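# Fit a spool piece between two spring-loaded pipe ends

## Task

Place the spool piece in the gap between the two pipe ends so that each of its ends is seated fully within the raised ring of the flange it faces; the pipe ends are on springs and can be drawn back to make room. Any number of the arms may be used. The fit only counts if it holds without a robot supporting it, so at the end every gripper must have released and every arm must have moved away. For reference, the arm bases sit on the tabletop in the scene frame (metres; facing in degrees counter-clockwise from +x): arm1 at x=+0.55 y=+0.00 z=+0.72 facing +180; arm2 at x=+0.00 y=+0.65 z=+0.72 facing -90; arm3 at x=+0.00 y=-0.65 z=+0.72 facing +90.

## Robot and tools

Setup: three identical i2rt Big YAM arms named arm1, arm2 and arm3, each with six joints, a two-finger gripper and a wrist camera. A fixed room camera, cam_high, also watches. With joints 1 and 6 at 0 and the hand level and pointing forward, the wrist camera rides on top of the hand looking toward the fingertips. Reach is about 1.0 m from the joint-1 axis.

Frame: one shared scene frame, origin on the floor, +z up. The 'hand' point is midway between the fingertips; the hand's z axis runs along the fingers and the fingers close along its y axis. Base positions are given in the task; hand poses are not printed, so judge placement from the images.

execute_actions: argument 'actions' is a list holding at most one action (an empty list just reports state and images). The action is an object keyed by robot name; each robot takes a 'joints' object of absolute targets, not offsets, by joint name. Every arm gets its own separate set. Units and ranges: joint1_rad -2.879 to 2.879 (rotates arm about its base; positive is counter-clockwise from above; 0 points the arm the way its base faces); joint2_rad 0 to 3.141 (shoulder; 0 is upper arm pointing backward, near level; increasing lifts it up then forward); joint3_rad 0 to 3.019 (elbow; 0 folded, increasing opens); joint4_rad -1.692 to 1.57 (hand pitch; positive tips fingers up); joint5_rad -1.57 to 1.57 (sideways hand swing; positive toward the arm's right); joint6_rad -2.094 to 2.094 (hand roll; positive clockwise viewed from behind the hand); gripper_m 0 to 0.093 (fingertip separation in metres; grip force about 50 to 62 N per pad, sometimes less). Tolerances counted as reached: ±0.045, ±0.14, ±0.09, ±0.055, ±0.03, ±0.035 rad and ±0.003 m respectively. All motions in one action begin together but can finish at different times; joints move at different speeds, so the hand may sweep a wide path. An action lasts at most 15 s. Any unknown key or out-of-range number rejects the whole call and nothing moves. Omitted joints or robots may keep driving toward earlier targets. Optional 'cameras': list from arm1_cam_wrist, arm2_cam_wrist, arm3_cam_wrist, cam_high, all; omitted/null/["all"] gives all, [] gives none; images come in the order listed on the 'pictures' line.

wait: 'seconds' 0 to 10; commands nothing, returns state and images.

zoom_image: 'camera' (one of the four) and 'region' [x0, y0, x1, y1] in pixels of that camera's latest full image, top-left origin, at most 504 by 504.

finished_scene: 'scene' integer 1 or 2; irreversible; the goal must already be achieved and stable. Its result tells whether it succeeded and gives the next scene's task. If resuming from a summary, first send execute_actions with an empty list to learn the current scene and task.

Reading results: joint_positions gives current joint values. joint_status reports how each commanded motion ended. 'off_target' means it stopped short and may still be pushing. After 'contact_stop' or 'time_out' the joint holds where it stopped, though a timed-out joint may keep a target up to 0.375, 0.375, 0.113, 0.225, 0.075, 0.3 rad (joints 1–6) away and continue pushing, moving on its own if freed; on_its_own lists such joints, and 'held at' there is the held target, not the actual position. To relieve pushing, send the joint its reported position. 'joint command not followed' (often with a 'cause:' line) means a self/inter-arm collision check blocked that arm's joint targets (the gripper still acts); joints show 'not_followed' and the arm may retry those targets each action until given passable ones. Empty calls never show this line. A target very near the current position may not move the joint. A joint bearing a load may sag.

Safety: arms do not stop on contact and push hard. A hard squeeze between two robots ends the run; hard hits can too. The collision check may act late and ignores fingers, gripper housings and wrist cameras, and no state line reports robot-robot contact. Objects touching robots do not count. Knocking items off the work area ends the scene. Avoid drops, slips, slams and forceful pushing. Loose objects may be nudged occasionally by outside pushes.

Heat: sustained load heats motors, even while you think. A MOTOR HOT line appears at 85 °C; at 100 °C that arm's motors and gripper go limp until cooled (OVER-TEMPERATURE FAULT), and named, unfinished keys show 'limit_stop_at_motor_heat' — resend those targets. Some heat carries over between scenes.

Timing: the simulation runs while you think, holding your last command. Arms act independently; a stalled arm does not pause the others.

Each tool is called after ">>>" as a command line: name --argument value for each argument, lists and objects as JSON in quotes; but a table of rows of numbers goes row by row, as --pt "numbers of a row", without its own name.

## Session

>>> execute_actions --actions '[]'

Scene clock: 0.00 s.
arm1.joint_positions: joint1_rad=-0.111 joint2_rad=+0.527 joint3_rad=+1.361 joint4_rad=-1.473 joint5_rad=-0.126 joint6_rad=+0.178 gripper_m=+0.094
arm1.joint_status: not commanded
arm1.hand: x=+0.3696 y=-0.0120 z=+1.3144 quat_wxyz=(-0.072, -0.887, +0.086, +0.448) (m; scene frame)
arm2.joint_positions: joint1_rad=-0.388 joint2_rad=+0.516 joint3_rad=+1.448 joint4_rad=-1.222 joint5_rad=-0.017 joint6_rad=+0.212 gripper_m=+0.094
arm2.joint_status: not commanded
arm2.hand: x=-0.0629 y=+0.4617 z=+1.3791 quat_wxyz=(-0.392, -0.703, -0.396, +0.443) (m; scene frame)
arm3.joint_positions: joint1_rad=-0.508 joint2_rad=+0.535 joint3_rad=+1.369 joint4_rad=-1.498 joint5_rad=+0.009 joint6_rad=-0.254 gripper_m=+0.094
arm3.joint_status: not commanded
arm3.hand: x=+0.0867 y=-0.4911 z=+1.2922 quat_wxyz=(-0.403, +0.555, -0.707, -0.172) (m; scene frame)
pictures: arm1_cam_wrist, arm2_cam_wrist, arm3_cam_wrist, cam_high
Images, in order (width x height): arm1_cam_wrist 616x616, arm2_cam_wrist 616x616, arm3_cam_wrist 616x616, cam_high 504x504.

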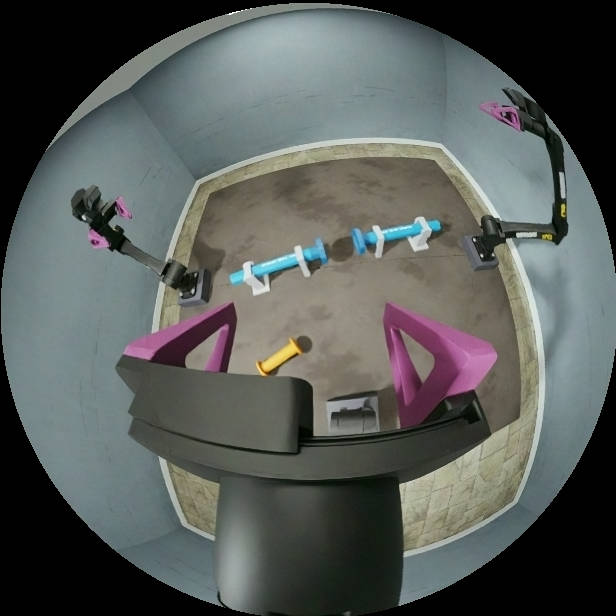

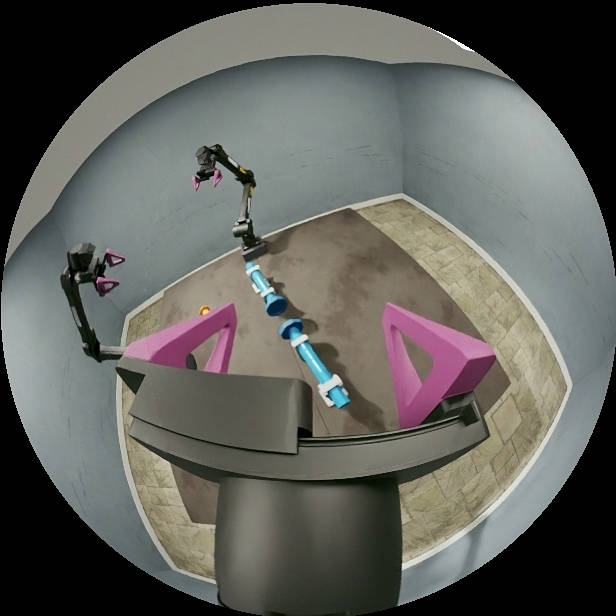

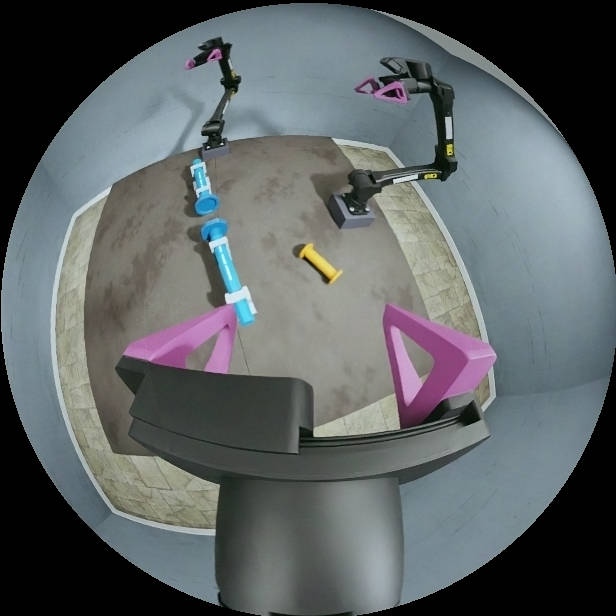

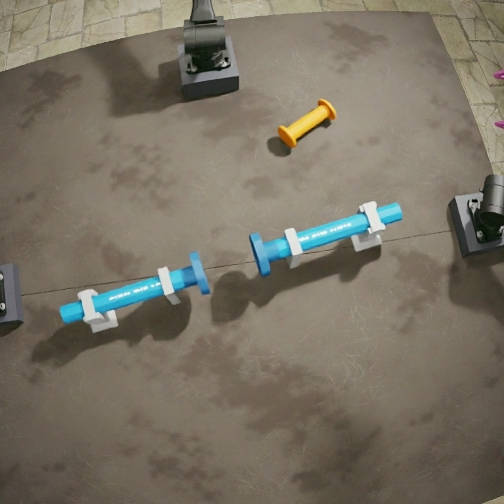

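>>> execute_actions --actions '[{"arm1":{"joints":{"joint4_rad":-0.6,"joint5_rad":0,"joint6_rad":0}},"arm2":{"joints":{"joint3_rad":0.8}},"arm3":{"joints":{"joint2_rad":1.2}}}]' --cameras '[]'

Scene clock: 15.63 s.
arm1.joint_positions: joint1_rad=-0.111 joint2_rad=+0.527 joint3_rad=+1.361 joint4_rad=-0.623 joint5_rad=-0.003 joint6_rad=+0.008 gripper_m=+0.094
arm1.joint_status: all done
arm1.hand: x=+0.3280 y=+0.0104 z=+1.5122 quat_wxyz=(+0.032, -0.626, +0.023, +0.779) (m; scene frame)
arm2.joint_positions: joint1_rad=-0.388 joint2_rad=+0.522 joint3_rad=+0.809 joint4_rad=-1.221 joint5_rad=-0.017 joint6_rad=+0.212 gripper_m=+0.094
arm2.joint_status: all done
arm2.hand: x=-0.0800 y=+0.4193 z=+1.0545 quat_wxyz=(-0.206, -0.832, -0.463, +0.227) (m; scene frame)
arm3.joint_positions: joint1_rad=-0.508 joint2_rad=+1.210 joint3_rad=+1.369 joint4_rad=-1.498 joint5_rad=+0.009 joint6_rad=-0.254 gripper_m=+0.094
arm3.joint_status: all done
arm3.hand: x=+0.1827 y=-0.3107 z=+1.1087 quat_wxyz=(-0.108, +0.615, -0.780, -0.042) (m; scene frame)
pictures: none
No camera images: the call's "cameras" was empty. Leave "cameras" out to get every camera's image.

>>> execute_actions --actions '[{"arm1":{"joints":{"joint1_rad":0.927,"joint2_rad":1.239,"joint3_rad":0.766,"joint4_rad":-1.10,"joint6_rad":-1.12}},"arm2":{"joints":{"joint1_rad":-0.12,"joint2_rad":1.263,"joint3_rad":1.197,"joint4_rad":-1.5,"joint6_rad":0}},"arm3":{"joints":{"joint1_rad":-0.1,"joint2_rad":1.395,"joint3_rad":1.32,"joint4_rad":-1.495,"joint6_rad":0}}}]'

Scene clock: 41.00 s.
arm1.joint_positions: joint1_rad=+0.924 joint2_rad=+1.237 joint3_rad=+0.759 joint4_rad=-1.091 joint5_rad=+0.000 joint6_rad=-1.111 gripper_m=+0.094
arm1.joint_status: all done
arm1.hand: x=+0.3749 y=-0.2463 z=+0.8839 quat_wxyz=(+0.005, -0.514, -0.858, -0.003) (m; scene frame)
arm2.joint_positions: joint1_rad=-0.127 joint2_rad=+1.270 joint3_rad=+1.157 joint4_rad=-1.491 joint5_rad=-0.017 joint6_rad=+0.011 gripper_m=+0.094
arm2.joint_status: all done
arm2.hand: x=-0.0282 y=+0.3021 z=+0.9875 quat_wxyz=(+0.011, -0.741, -0.671, -0.024) (m; scene frame)
arm3.joint_positions: joint1_rad=-0.092 joint2_rad=+1.404 joint3_rad=+1.319 joint4_rad=-1.498 joint5_rad=+0.009 joint6_rad=-0.008 gripper_m=+0.094
arm3.joint_status: all done
arm3.hand: x=+0.0314 y=-0.2476 z=+1.0155 quat_wxyz=(+0.002, +0.684, -0.730, +0.008) (m; scene frame)
pictures: arm1_cam_wrist, arm2_cam_wrist, arm3_cam_wrist, cam_high
Images, in order (width x height): arm1_cam_wrist 616x616, arm2_cam_wrist 616x616, arm3_cam_wrist 616x616, cam_high 504x504.

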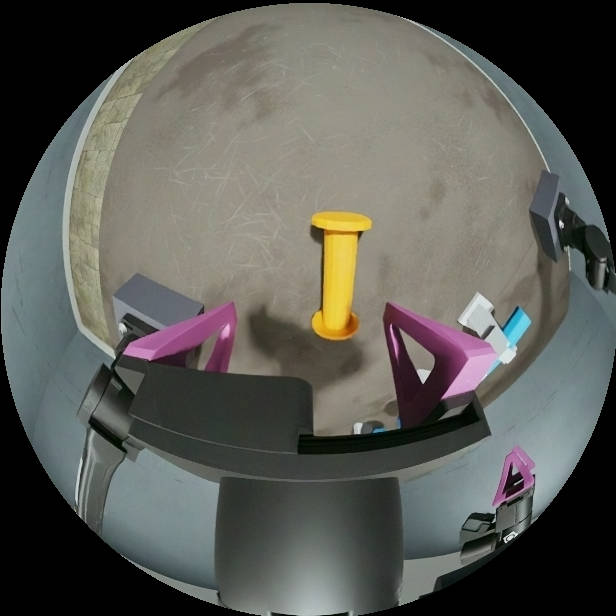

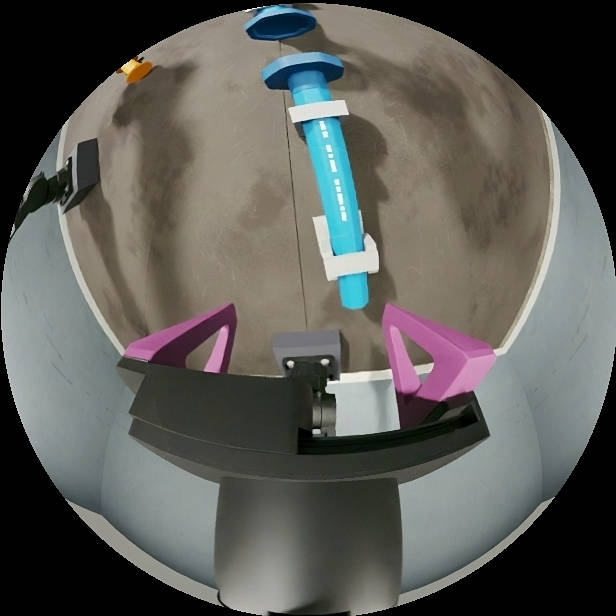

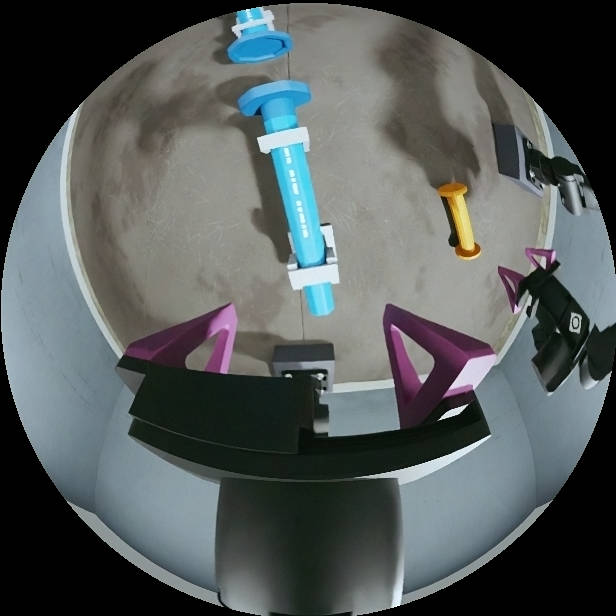

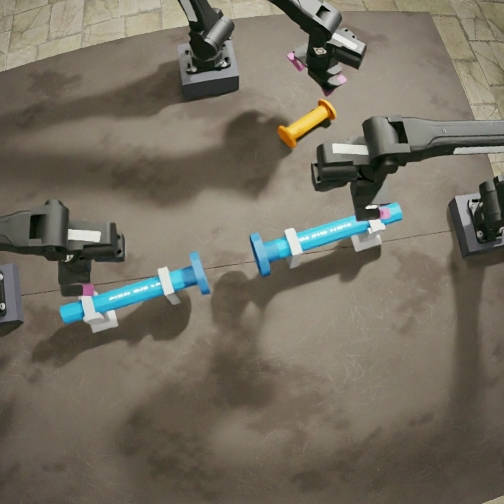

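>>> execute_actions --actions '[{"arm1":{"joints":{"joint1_rad":0.878,"joint2_rad":1.483,"joint3_rad":0.727,"joint4_rad":-0.815,"joint6_rad":-1.16}}}]' --cameras '["arm1_cam_wrist","cam_high"]'

Scene clock: 52.93 s.
arm1.joint_positions: joint1_rad=+0.883 joint2_rad=+1.487 joint3_rad=+0.729 joint4_rad=-0.830 joint5_rad=+0.000 joint6_rad=-1.151 gripper_m=+0.094
arm1.joint_status: all done
arm1.hand: x=+0.3467 y=-0.2614 z=+0.8001 quat_wxyz=(+0.004, -0.514, -0.858, -0.012) (m; scene frame)
arm2.joint_positions: joint1_rad=-0.127 joint2_rad=+1.270 joint3_rad=+1.157 joint4_rad=-1.491 joint5_rad=-0.017 joint6_rad=+0.011 gripper_m=+0.094
arm2.joint_status: not commanded
arm2.hand: x=-0.0282 y=+0.3021 z=+0.9875 quat_wxyz=(+0.011, -0.741, -0.671, -0.024) (m; scene frame)
arm3.joint_positions: joint1_rad=-0.092 joint2_rad=+1.404 joint3_rad=+1.319 joint4_rad=-1.498 joint5_rad=+0.009 joint6_rad=-0.008 gripper_m=+0.094
arm3.joint_status: not commanded
arm3.hand: x=+0.0314 y=-0.2476 z=+1.0155 quat_wxyz=(+0.002, +0.684, -0.730, +0.008) (m; scene frame)
pictures: arm1_cam_wrist, cam_high
Images, in order (width x height): arm1_cam_wrist 616x616, cam_high 504x504.

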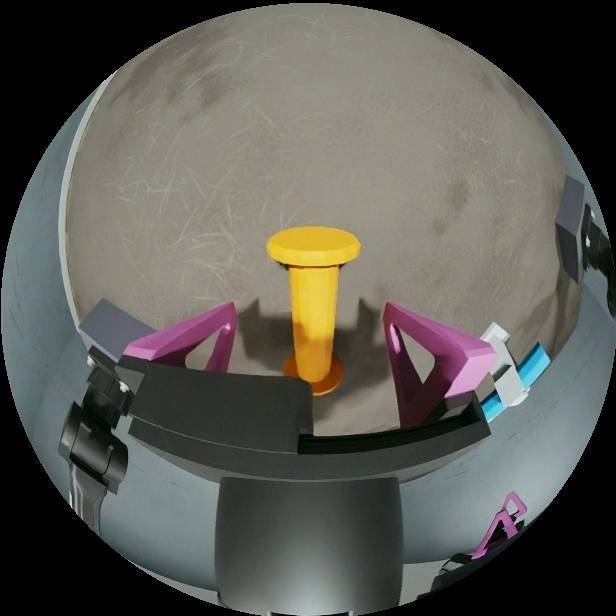

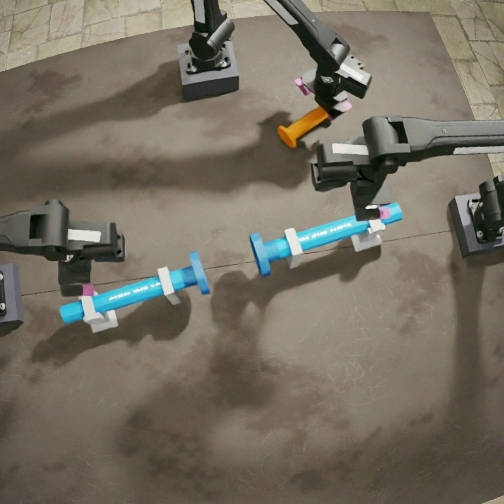

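>>> execute_actions --actions '[{"arm1":{"joints":{"joint1_rad":0.781,"joint2_rad":1.569,"joint3_rad":0.644,"joint4_rad":-0.645,"joint6_rad":-1.257}}}]' --cameras '["arm1_cam_wrist"]'

Scene clock: 59.60 s.
arm1.joint_positions: joint1_rad=+0.779 joint2_rad=+1.571 joint3_rad=+0.642 joint4_rad=-0.659 joint5_rad=+0.000 joint6_rad=-1.248 gripper_m=+0.094
arm1.joint_status: all done
arm1.hand: x=+0.3322 y=-0.2259 z=+0.7528 quat_wxyz=(+0.003, -0.517, -0.856, -0.013) (m; scene frame)
arm2.joint_positions: joint1_rad=-0.127 joint2_rad=+1.270 joint3_rad=+1.157 joint4_rad=-1.491 joint5_rad=-0.017 joint6_rad=+0.011 gripper_m=+0.094
arm2.joint_status: not commanded
arm2.hand: x=-0.0282 y=+0.3021 z=+0.9875 quat_wxyz=(+0.011, -0.741, -0.671, -0.024) (m; scene frame)
arm3.joint_positions: joint1_rad=-0.092 joint2_rad=+1.404 joint3_rad=+1.319 joint4_rad=-1.498 joint5_rad=+0.009 joint6_rad=-0.008 gripper_m=+0.094
arm3.joint_status: not commanded
arm3.hand: x=+0.0314 y=-0.2476 z=+1.0155 quat_wxyz=(+0.002, +0.684, -0.730, +0.008) (m; scene frame)
pictures: arm1_cam_wrist
Images, in order (width x height): arm1_cam_wrist 616x616.

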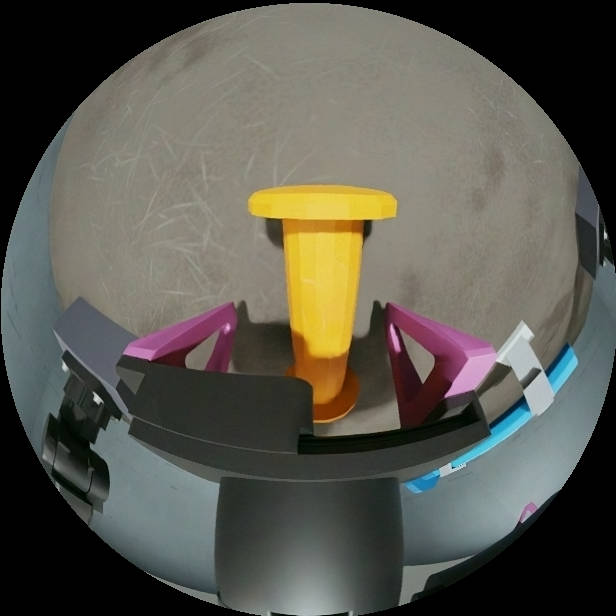

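>>> execute_actions --actions '[{"arm1":{"joints":{"gripper_m":0.0}},"arm2":{"joints":{"joint1_rad":-0.225,"joint2_rad":1.339,"joint3_rad":0.976,"joint4_rad":-1.207,"joint6_rad":-0.3}},"arm3":{"joints":{"joint2_rad":1.456,"joint3_rad":1.094,"joint4_rad":-1.208,"joint6_rad":-0.15}}}]'

Scene clock: 69.87 s.
arm1.joint_positions: joint1_rad=+0.779 joint2_rad=+1.570 joint3_rad=+0.642 joint4_rad=-0.654 joint5_rad=+0.001 joint6_rad=-1.250 gripper_m=+0.035
arm1.joint_status: gripper_m off_target (ended at +0.035, target +0.000)
arm1.hand: x=+0.3311 y=-0.2269 z=+0.7530 quat_wxyz=(+0.004, -0.516, -0.856, -0.009) (m; scene frame)
arm2.joint_positions: joint1_rad=-0.226 joint2_rad=+1.347 joint3_rad=+0.978 joint4_rad=-1.217 joint5_rad=-0.017 joint6_rad=-0.289 gripper_m=+0.094
arm2.joint_status: all done
arm2.hand: x=-0.0640 y=+0.2971 z=+0.8954 quat_wxyz=(+0.001, -0.670, -0.742, -0.017) (m; scene frame)
arm3.joint_positions: joint1_rad=-0.092 joint2_rad=+1.465 joint3_rad=+1.095 joint4_rad=-1.226 joint5_rad=+0.009 joint6_rad=-0.143 gripper_m=+0.094
arm3.joint_status: all done
arm3.hand: x=+0.0311 y=-0.2519 z=+0.9092 quat_wxyz=(+0.007, +0.731, -0.682, +0.011) (m; scene frame)
pictures: arm1_cam_wrist, arm2_cam_wrist, arm3_cam_wrist, cam_high
Images, in order (width x height): arm1_cam_wrist 616x616, arm2_cam_wrist 616x616, arm3_cam_wrist 616x616, cam_high 504x504.

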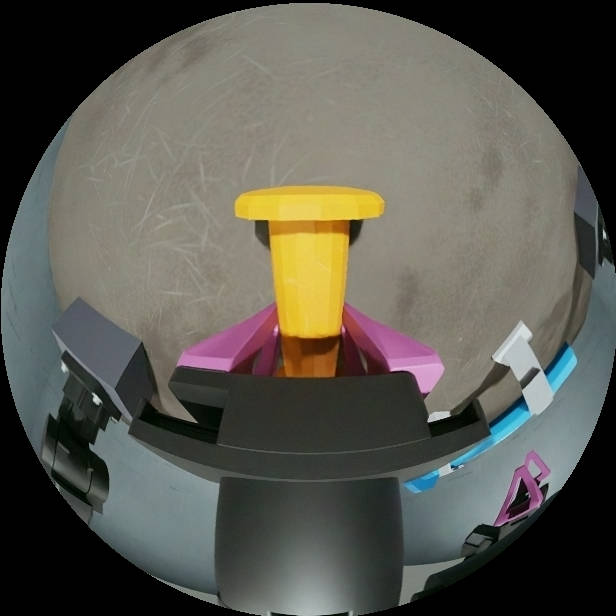

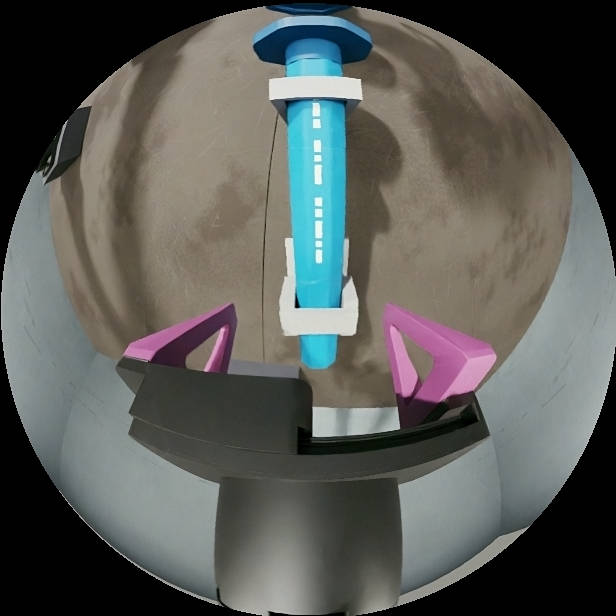

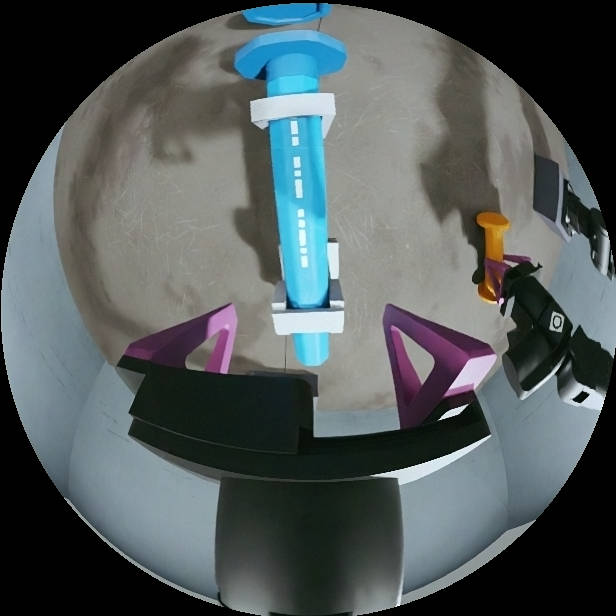

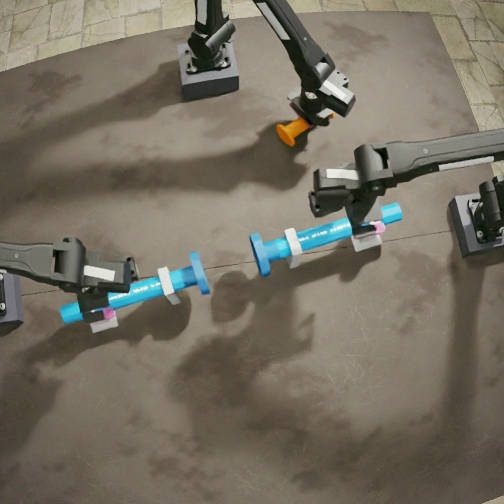

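>>> execute_actions --actions '[{"arm1":{"joints":{"joint2_rad":1.18,"joint3_rad":1.075,"joint4_rad":-1.465}},"arm2":{"joints":{"joint1_rad":-0.167,"joint2_rad":1.595,"joint3_rad":1.087,"joint4_rad":-1.062,"joint6_rad":-0.24}},"arm3":{"joints":{"joint1_rad":-0.049,"joint2_rad":1.725,"joint3_rad":1.211,"joint4_rad":-1.056,"joint6_rad":-0.107}}}]'

Scene clock: 80.77 s.
arm1.joint_positions: joint1_rad=+0.779 joint2_rad=+1.182 joint3_rad=+1.051 joint4_rad=-1.452 joint5_rad=+0.001 joint6_rad=-1.250 gripper_m=+0.035
arm1.joint_status: all done
arm1.hand: x=+0.3313 y=-0.2308 z=+1.0063 quat_wxyz=(+0.004, -0.516, -0.856, -0.010) (m; scene frame)
arm2.joint_positions: joint1_rad=-0.172 joint2_rad=+1.605 joint3_rad=+1.052 joint4_rad=-1.068 joint5_rad=-0.017 joint6_rad=-0.251 gripper_m=+0.094
arm2.joint_status: all done
arm2.hand: x=-0.0528 y=+0.2373 z=+0.8236 quat_wxyz=(+0.012, -0.664, -0.747, -0.032) (m; scene frame)
arm3.joint_positions: joint1_rad=-0.055 joint2_rad=+1.740 joint3_rad=+1.177 joint4_rad=-1.069 joint5_rad=+0.009 joint6_rad=-0.114 gripper_m=+0.094
arm3.joint_status: all done
arm3.hand: x=+0.0186 y=-0.1898 z=+0.8218 quat_wxyz=(+0.020, +0.734, -0.678, +0.024) (m; scene frame)
pictures: arm1_cam_wrist, arm2_cam_wrist, arm3_cam_wrist, cam_high
Images, in order (width x height): arm1_cam_wrist 616x616, arm2_cam_wrist 616x616, arm3_cam_wrist 616x616, cam_high 504x504.

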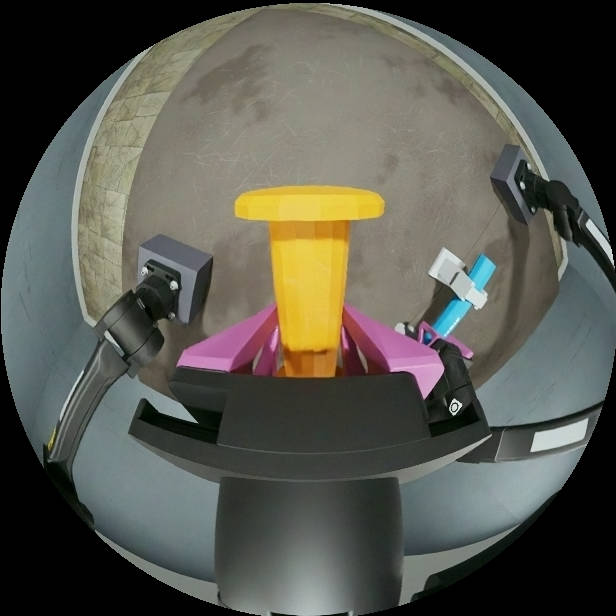

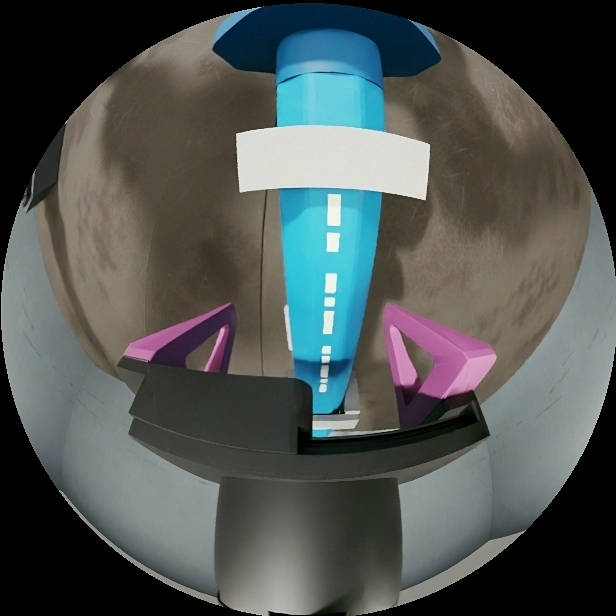

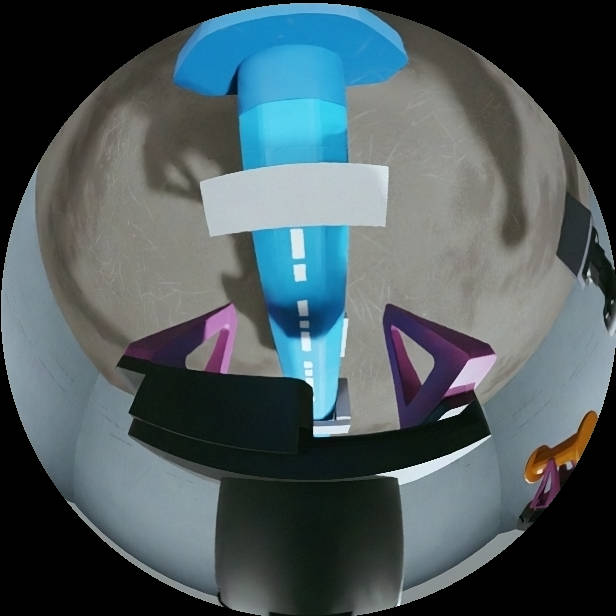

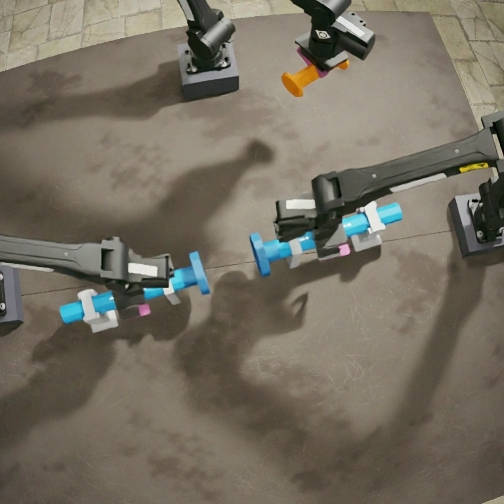

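>>> execute_actions --actions '[{"arm1":{"joints":{"joint1_rad":0.3,"joint6_rad":-1.4}},"arm2":{"joints":{"gripper_m":0}},"arm3":{"joints":{"gripper_m":0}}}]'

Scene clock: 84.87 s.
arm1.joint_positions: joint1_rad=+0.301 joint2_rad=+1.182 joint3_rad=+1.051 joint4_rad=-1.452 joint5_rad=+0.000 joint6_rad=-1.391 gripper_m=+0.035
arm1.joint_status: all done
arm1.hand: x=+0.2509 y=-0.1041 z=+1.0082 quat_wxyz=(+0.003, -0.653, -0.758, -0.008) (m; scene frame)
arm2.joint_positions: joint1_rad=-0.183 joint2_rad=+1.606 joint3_rad=+1.052 joint4_rad=-1.058 joint5_rad=+0.001 joint6_rad=-0.260 gripper_m=+0.039
arm2.joint_status: gripper_m off_target (ended at +0.039, target +0.000)
arm2.hand: x=-0.0607 y=+0.2361 z=+0.8230 quat_wxyz=(+0.017, -0.665, -0.747, -0.023) (m; scene frame)
arm3.joint_positions: joint1_rad=-0.052 joint2_rad=+1.740 joint3_rad=+1.177 joint4_rad=-1.069 joint5_rad=+0.007 joint6_rad=-0.120 gripper_m=+0.040
arm3.joint_status: gripper_m off_target (ended at +0.040, target +0.000)
arm3.hand: x=+0.0172 y=-0.1898 z=+0.8218 quat_wxyz=(+0.021, +0.737, -0.676, +0.023) (m; scene frame)
pictures: arm1_cam_wrist, arm2_cam_wrist, arm3_cam_wrist, cam_high
Images, in order (width x height): arm1_cam_wrist 616x616, arm2_cam_wrist 616x616, arm3_cam_wrist 616x616, cam_high 504x504.

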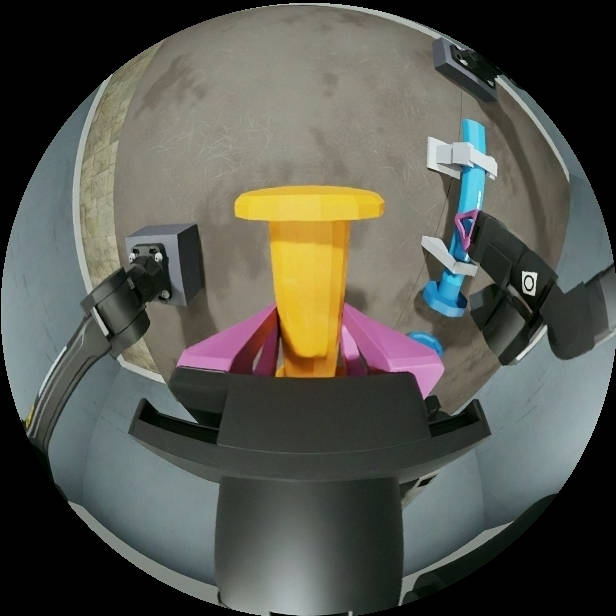

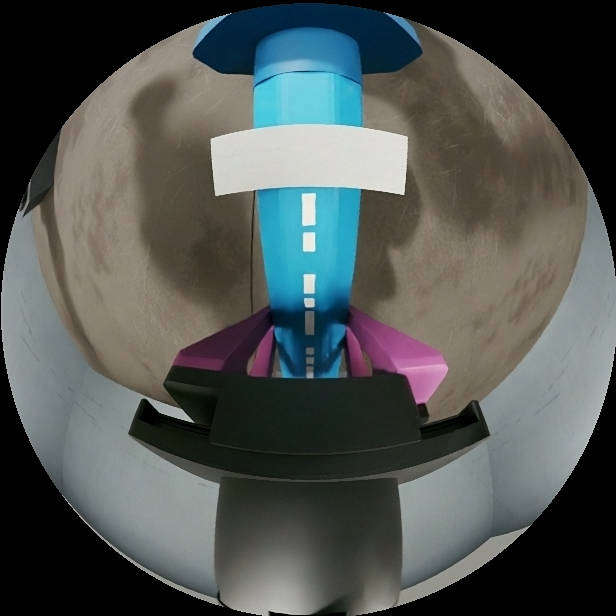

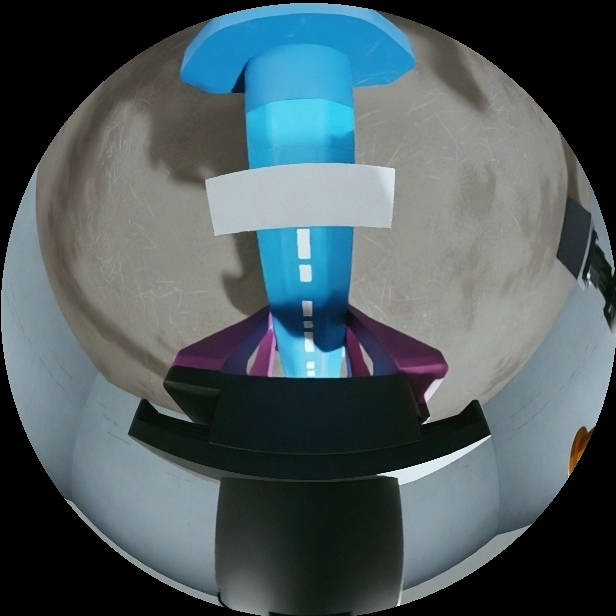

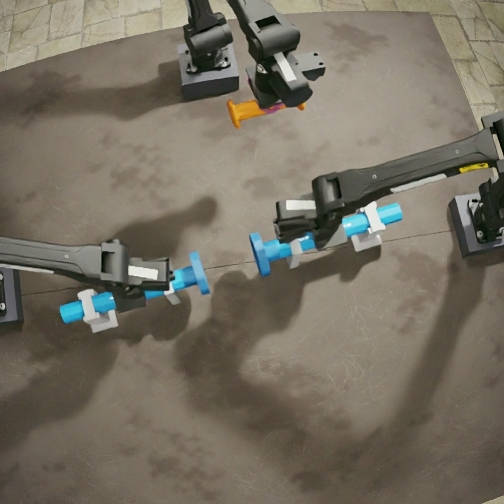

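>>> execute_actions --actions '[{"arm2":{"joints":{"joint1_rad":-0.227,"joint2_rad":1.489,"joint3_rad":0.905,"joint4_rad":-1.028,"joint6_rad":-0.304}},"arm3":{"joints":{"joint1_rad":-0.078,"joint2_rad":1.628,"joint3_rad":1.019,"joint4_rad":-1.023,"joint6_rad":-0.146}}}]'

Scene clock: 101.03 s.
arm1.joint_positions: joint1_rad=+0.301 joint2_rad=+1.182 joint3_rad=+1.051 joint4_rad=-1.452 joint5_rad=+0.000 joint6_rad=-1.392 gripper_m=+0.035
arm1.joint_status: not commanded
arm1.hand: x=+0.2509 y=-0.1041 z=+1.0082 quat_wxyz=(+0.003, -0.653, -0.758, -0.008) (m; scene frame)
arm2.joint_positions: joint1_rad=-0.205 joint2_rad=+1.523 joint3_rad=+0.951 joint4_rad=-0.974 joint5_rad=-0.017 joint6_rad=-0.289 gripper_m=+0.039
arm2.joint_status: all done
arm2.hand: x=-0.0635 y=+0.2556 z=+0.8227 quat_wxyz=(-0.009, -0.662, -0.749, +0.000) (m; scene frame)
arm3.joint_positions: joint1_rad=-0.059 joint2_rad=+1.658 joint3_rad=+1.066 joint4_rad=-0.973 joint5_rad=+0.006 joint6_rad=-0.142 gripper_m=+0.040
arm3.joint_status: all done
arm3.hand: x=+0.0193 y=-0.2095 z=+0.8217 quat_wxyz=(-0.004, +0.742, -0.670, +0.001) (m; scene frame)
pictures: arm1_cam_wrist, arm2_cam_wrist, arm3_cam_wrist, cam_high
Images, in order (width x height): arm1_cam_wrist 616x616, arm2_cam_wrist 616x616, arm3_cam_wrist 616x616, cam_high 504x504.

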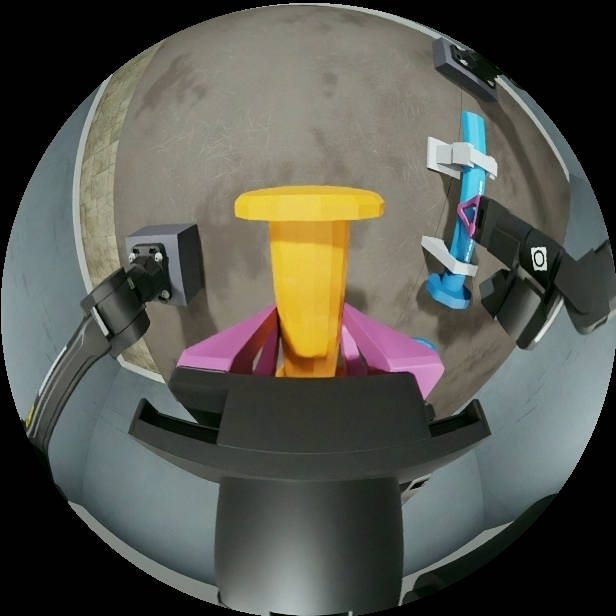

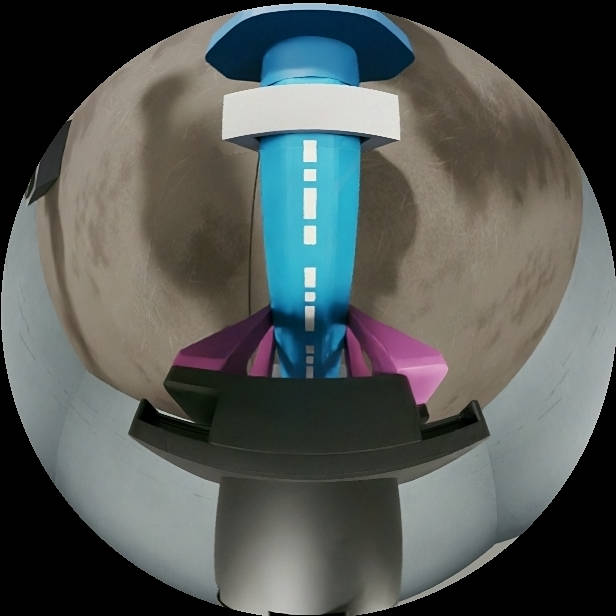

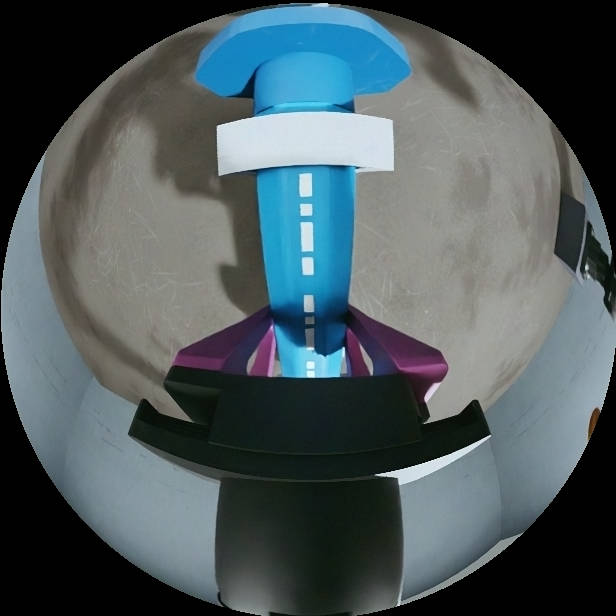

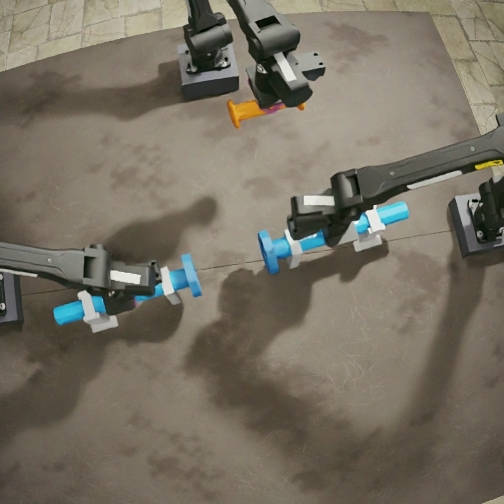

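>>> execute_actions --actions '[{"arm1":{"joints":{"joint1_rad":-0.059,"joint6_rad":-1.785,"joint3_rad":1.711,"joint2_rad":1.5,"joint4_rad":-1.418}}}]' --cameras '[]'

>>> execute_actions --actions '[{"arm1":{"joints":{"joint2_rad":1.85}}}]'

Scene clock: 112.53 s.
arm1.joint_positions: joint1_rad=-0.068 joint2_rad=+1.513 joint3_rad=+1.656 joint4_rad=-1.423 joint5_rad=+0.001 joint6_rad=-1.775 gripper_m=+0.035
arm1.joint_status: all done
arm1.hand: x=+0.0356 y=+0.0174 z=+1.1310 quat_wxyz=(+0.120, -0.639, -0.755, +0.086) (m; scene frame)
arm2.joint_positions: joint1_rad=-0.205 joint2_rad=+1.523 joint3_rad=+0.951 joint4_rad=-0.974 joint5_rad=-0.017 joint6_rad=-0.289 gripper_m=+0.039
arm2.joint_status: not commanded
arm2.hand: x=-0.0635 y=+0.2556 z=+0.8227 quat_wxyz=(-0.009, -0.662, -0.749, +0.000) (m; scene frame)
arm3.joint_positions: joint1_rad=-0.059 joint2_rad=+1.658 joint3_rad=+1.066 joint4_rad=-0.973 joint5_rad=+0.006 joint6_rad=-0.142 gripper_m=+0.040
arm3.joint_status: not commanded
arm3.hand: x=+0.0193 y=-0.2095 z=+0.8217 quat_wxyz=(-0.004, +0.742, -0.670, +0.001) (m; scene frame)
pictures: none
No camera images: the call's "cameras" was empty. Leave "cameras" out to get every camera's image.

Scene clock: 113.90 s.
arm1.joint_positions: joint1_rad=-0.068 joint2_rad=+1.878 joint3_rad=+1.671 joint4_rad=-1.423 joint5_rad=+0.001 joint6_rad=-1.777 gripper_m=+0.035
arm1.joint_status: all done
arm1.hand: x=-0.0093 y=+0.0214 z=+0.9469 quat_wxyz=(-0.017, -0.646, -0.763, -0.022) (m; scene frame)
arm2.joint_positions: joint1_rad=-0.205 joint2_rad=+1.523 joint3_rad=+0.951 joint4_rad=-0.974 joint5_rad=-0.017 joint6_rad=-0.289 gripper_m=+0.039
arm2.joint_status: not commanded
arm2.hand: x=-0.0635 y=+0.2556 z=+0.8227 quat_wxyz=(-0.009, -0.662, -0.749, +0.000) (m; scene frame)
arm3.joint_positions: joint1_rad=-0.059 joint2_rad=+1.658 joint3_rad=+1.066 joint4_rad=-0.973 joint5_rad=+0.006 joint6_rad=-0.142 gripper_m=+0.040
arm3.joint_status: not commanded
arm3.hand: x=+0.0193 y=-0.2095 z=+0.8217 quat_wxyz=(-0.004, +0.742, -0.670, +0.001) (m; scene frame)
pictures: arm1_cam_wrist, arm2_cam_wrist, arm3_cam_wrist, cam_high
Images, in order (width x height): arm1_cam_wrist 616x616, arm2_cam_wrist 616x616, arm3_cam_wrist 616x616, cam_high 504x504.

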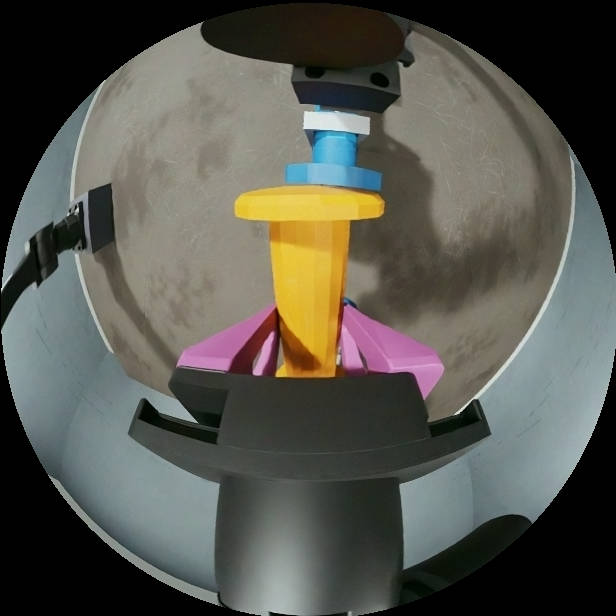

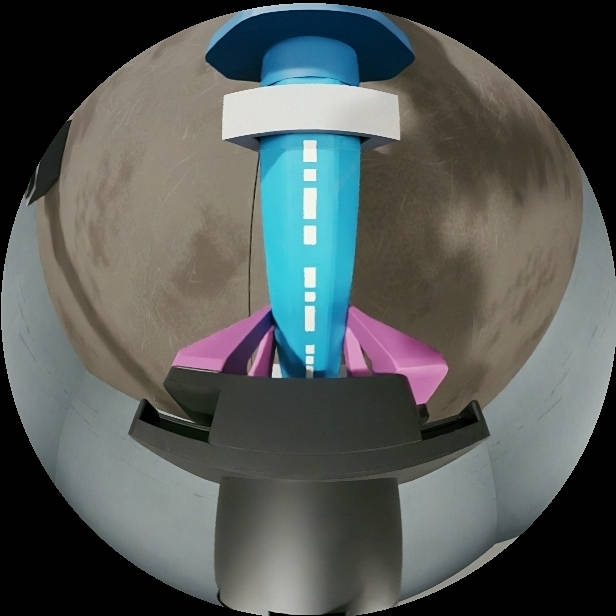

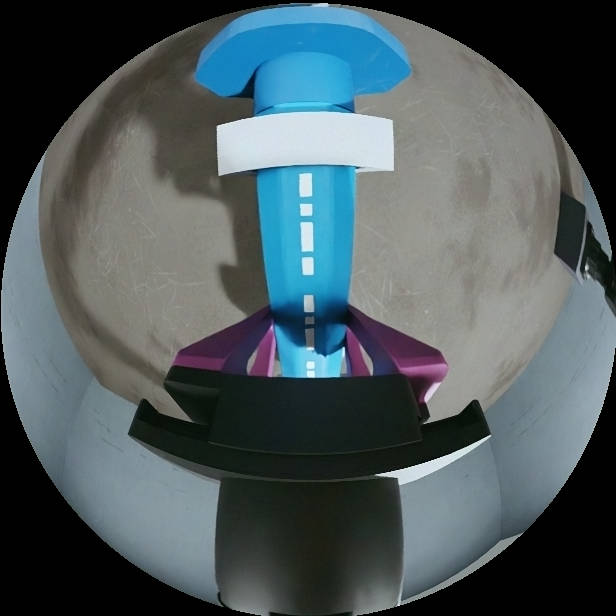

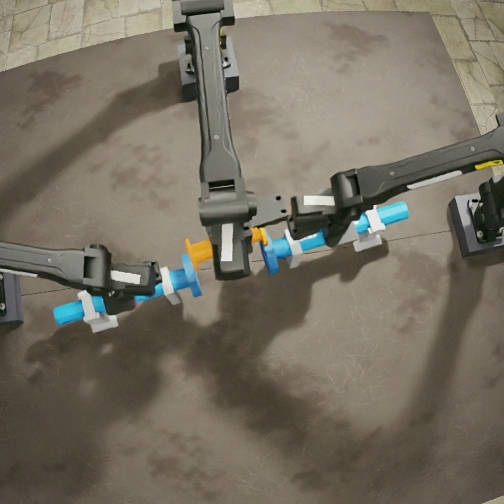

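>>> execute_actions --actions '[{"arm1":{"joints":{"joint2_rad":1.9,"joint3_rad":1.6,"joint4_rad":-1.27}}}]'

Scene clock: 128.13 s.
arm1.joint_positions: joint1_rad=-0.068 joint2_rad=+1.911 joint3_rad=+1.593 joint4_rad=-1.283 joint5_rad=+0.001 joint6_rad=-1.777 gripper_m=+0.035
arm1.joint_status: all done
arm1.hand: x=-0.0165 y=+0.0222 z=+0.8995 quat_wxyz=(-0.006, -0.646, -0.763, -0.013) (m; scene frame)
arm2.joint_positions: joint1_rad=-0.205 joint2_rad=+1.523 joint3_rad=+0.951 joint4_rad=-0.974 joint5_rad=-0.017 joint6_rad=-0.289 gripper_m=+0.039
arm2.joint_status: not commanded
arm2.hand: x=-0.0635 y=+0.2556 z=+0.8227 quat_wxyz=(-0.009, -0.662, -0.749, +0.000) (m; scene frame)
arm3.joint_positions: joint1_rad=-0.059 joint2_rad=+1.658 joint3_rad=+1.066 joint4_rad=-0.973 joint5_rad=+0.006 joint6_rad=-0.142 gripper_m=+0.040
arm3.joint_status: not commanded
arm3.hand: x=+0.0193 y=-0.2095 z=+0.8217 quat_wxyz=(-0.004, +0.742, -0.670, +0.001) (m; scene frame)
pictures: arm1_cam_wrist, arm2_cam_wrist, arm3_cam_wrist, cam_high
Images, in order (width x height): arm1_cam_wrist 616x616, arm2_cam_wrist 616x616, arm3_cam_wrist 616x616, cam_high 504x504.

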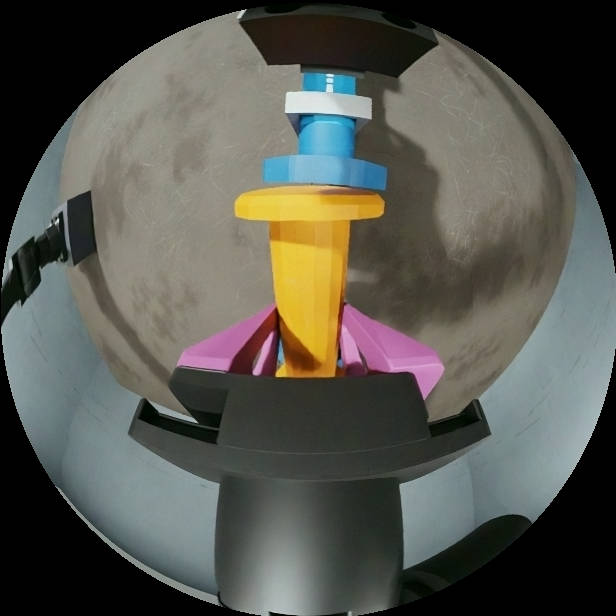

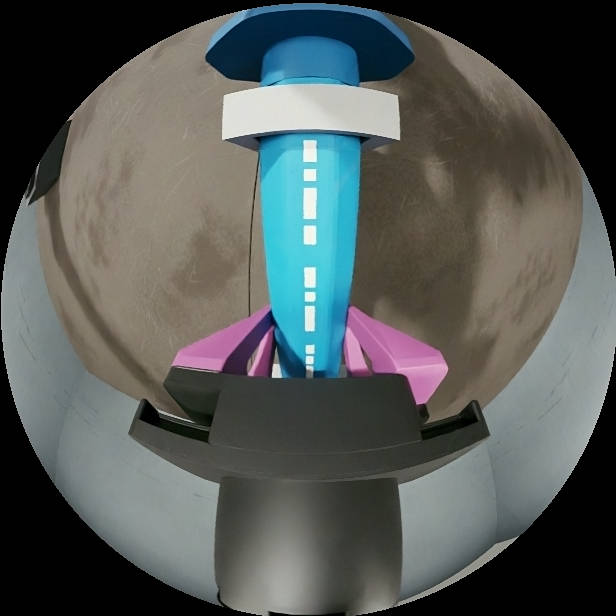

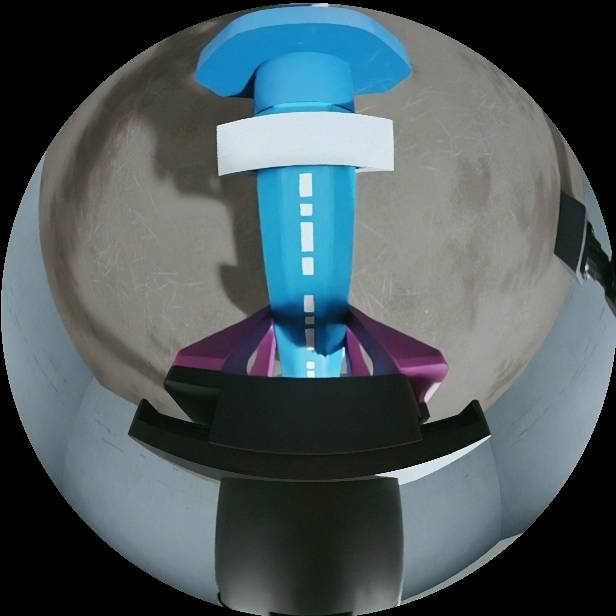

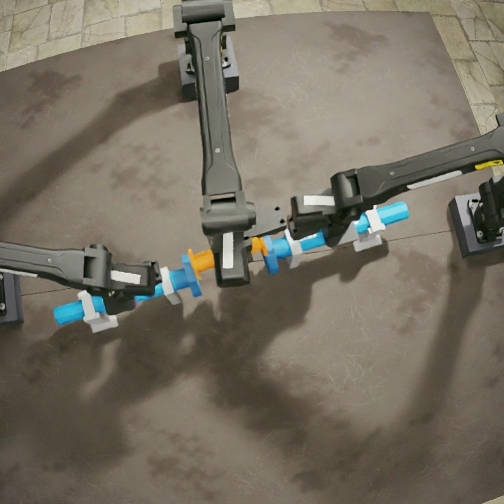

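>>> zoom_image --camera "cam_high" --region '[150,180,330,320]'

Region (150, 180, 330, 320) of cam_high's 504x504 image, scaled by 2.800, with more detail than that image has.

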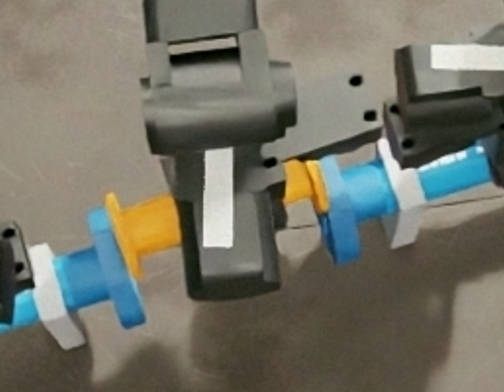

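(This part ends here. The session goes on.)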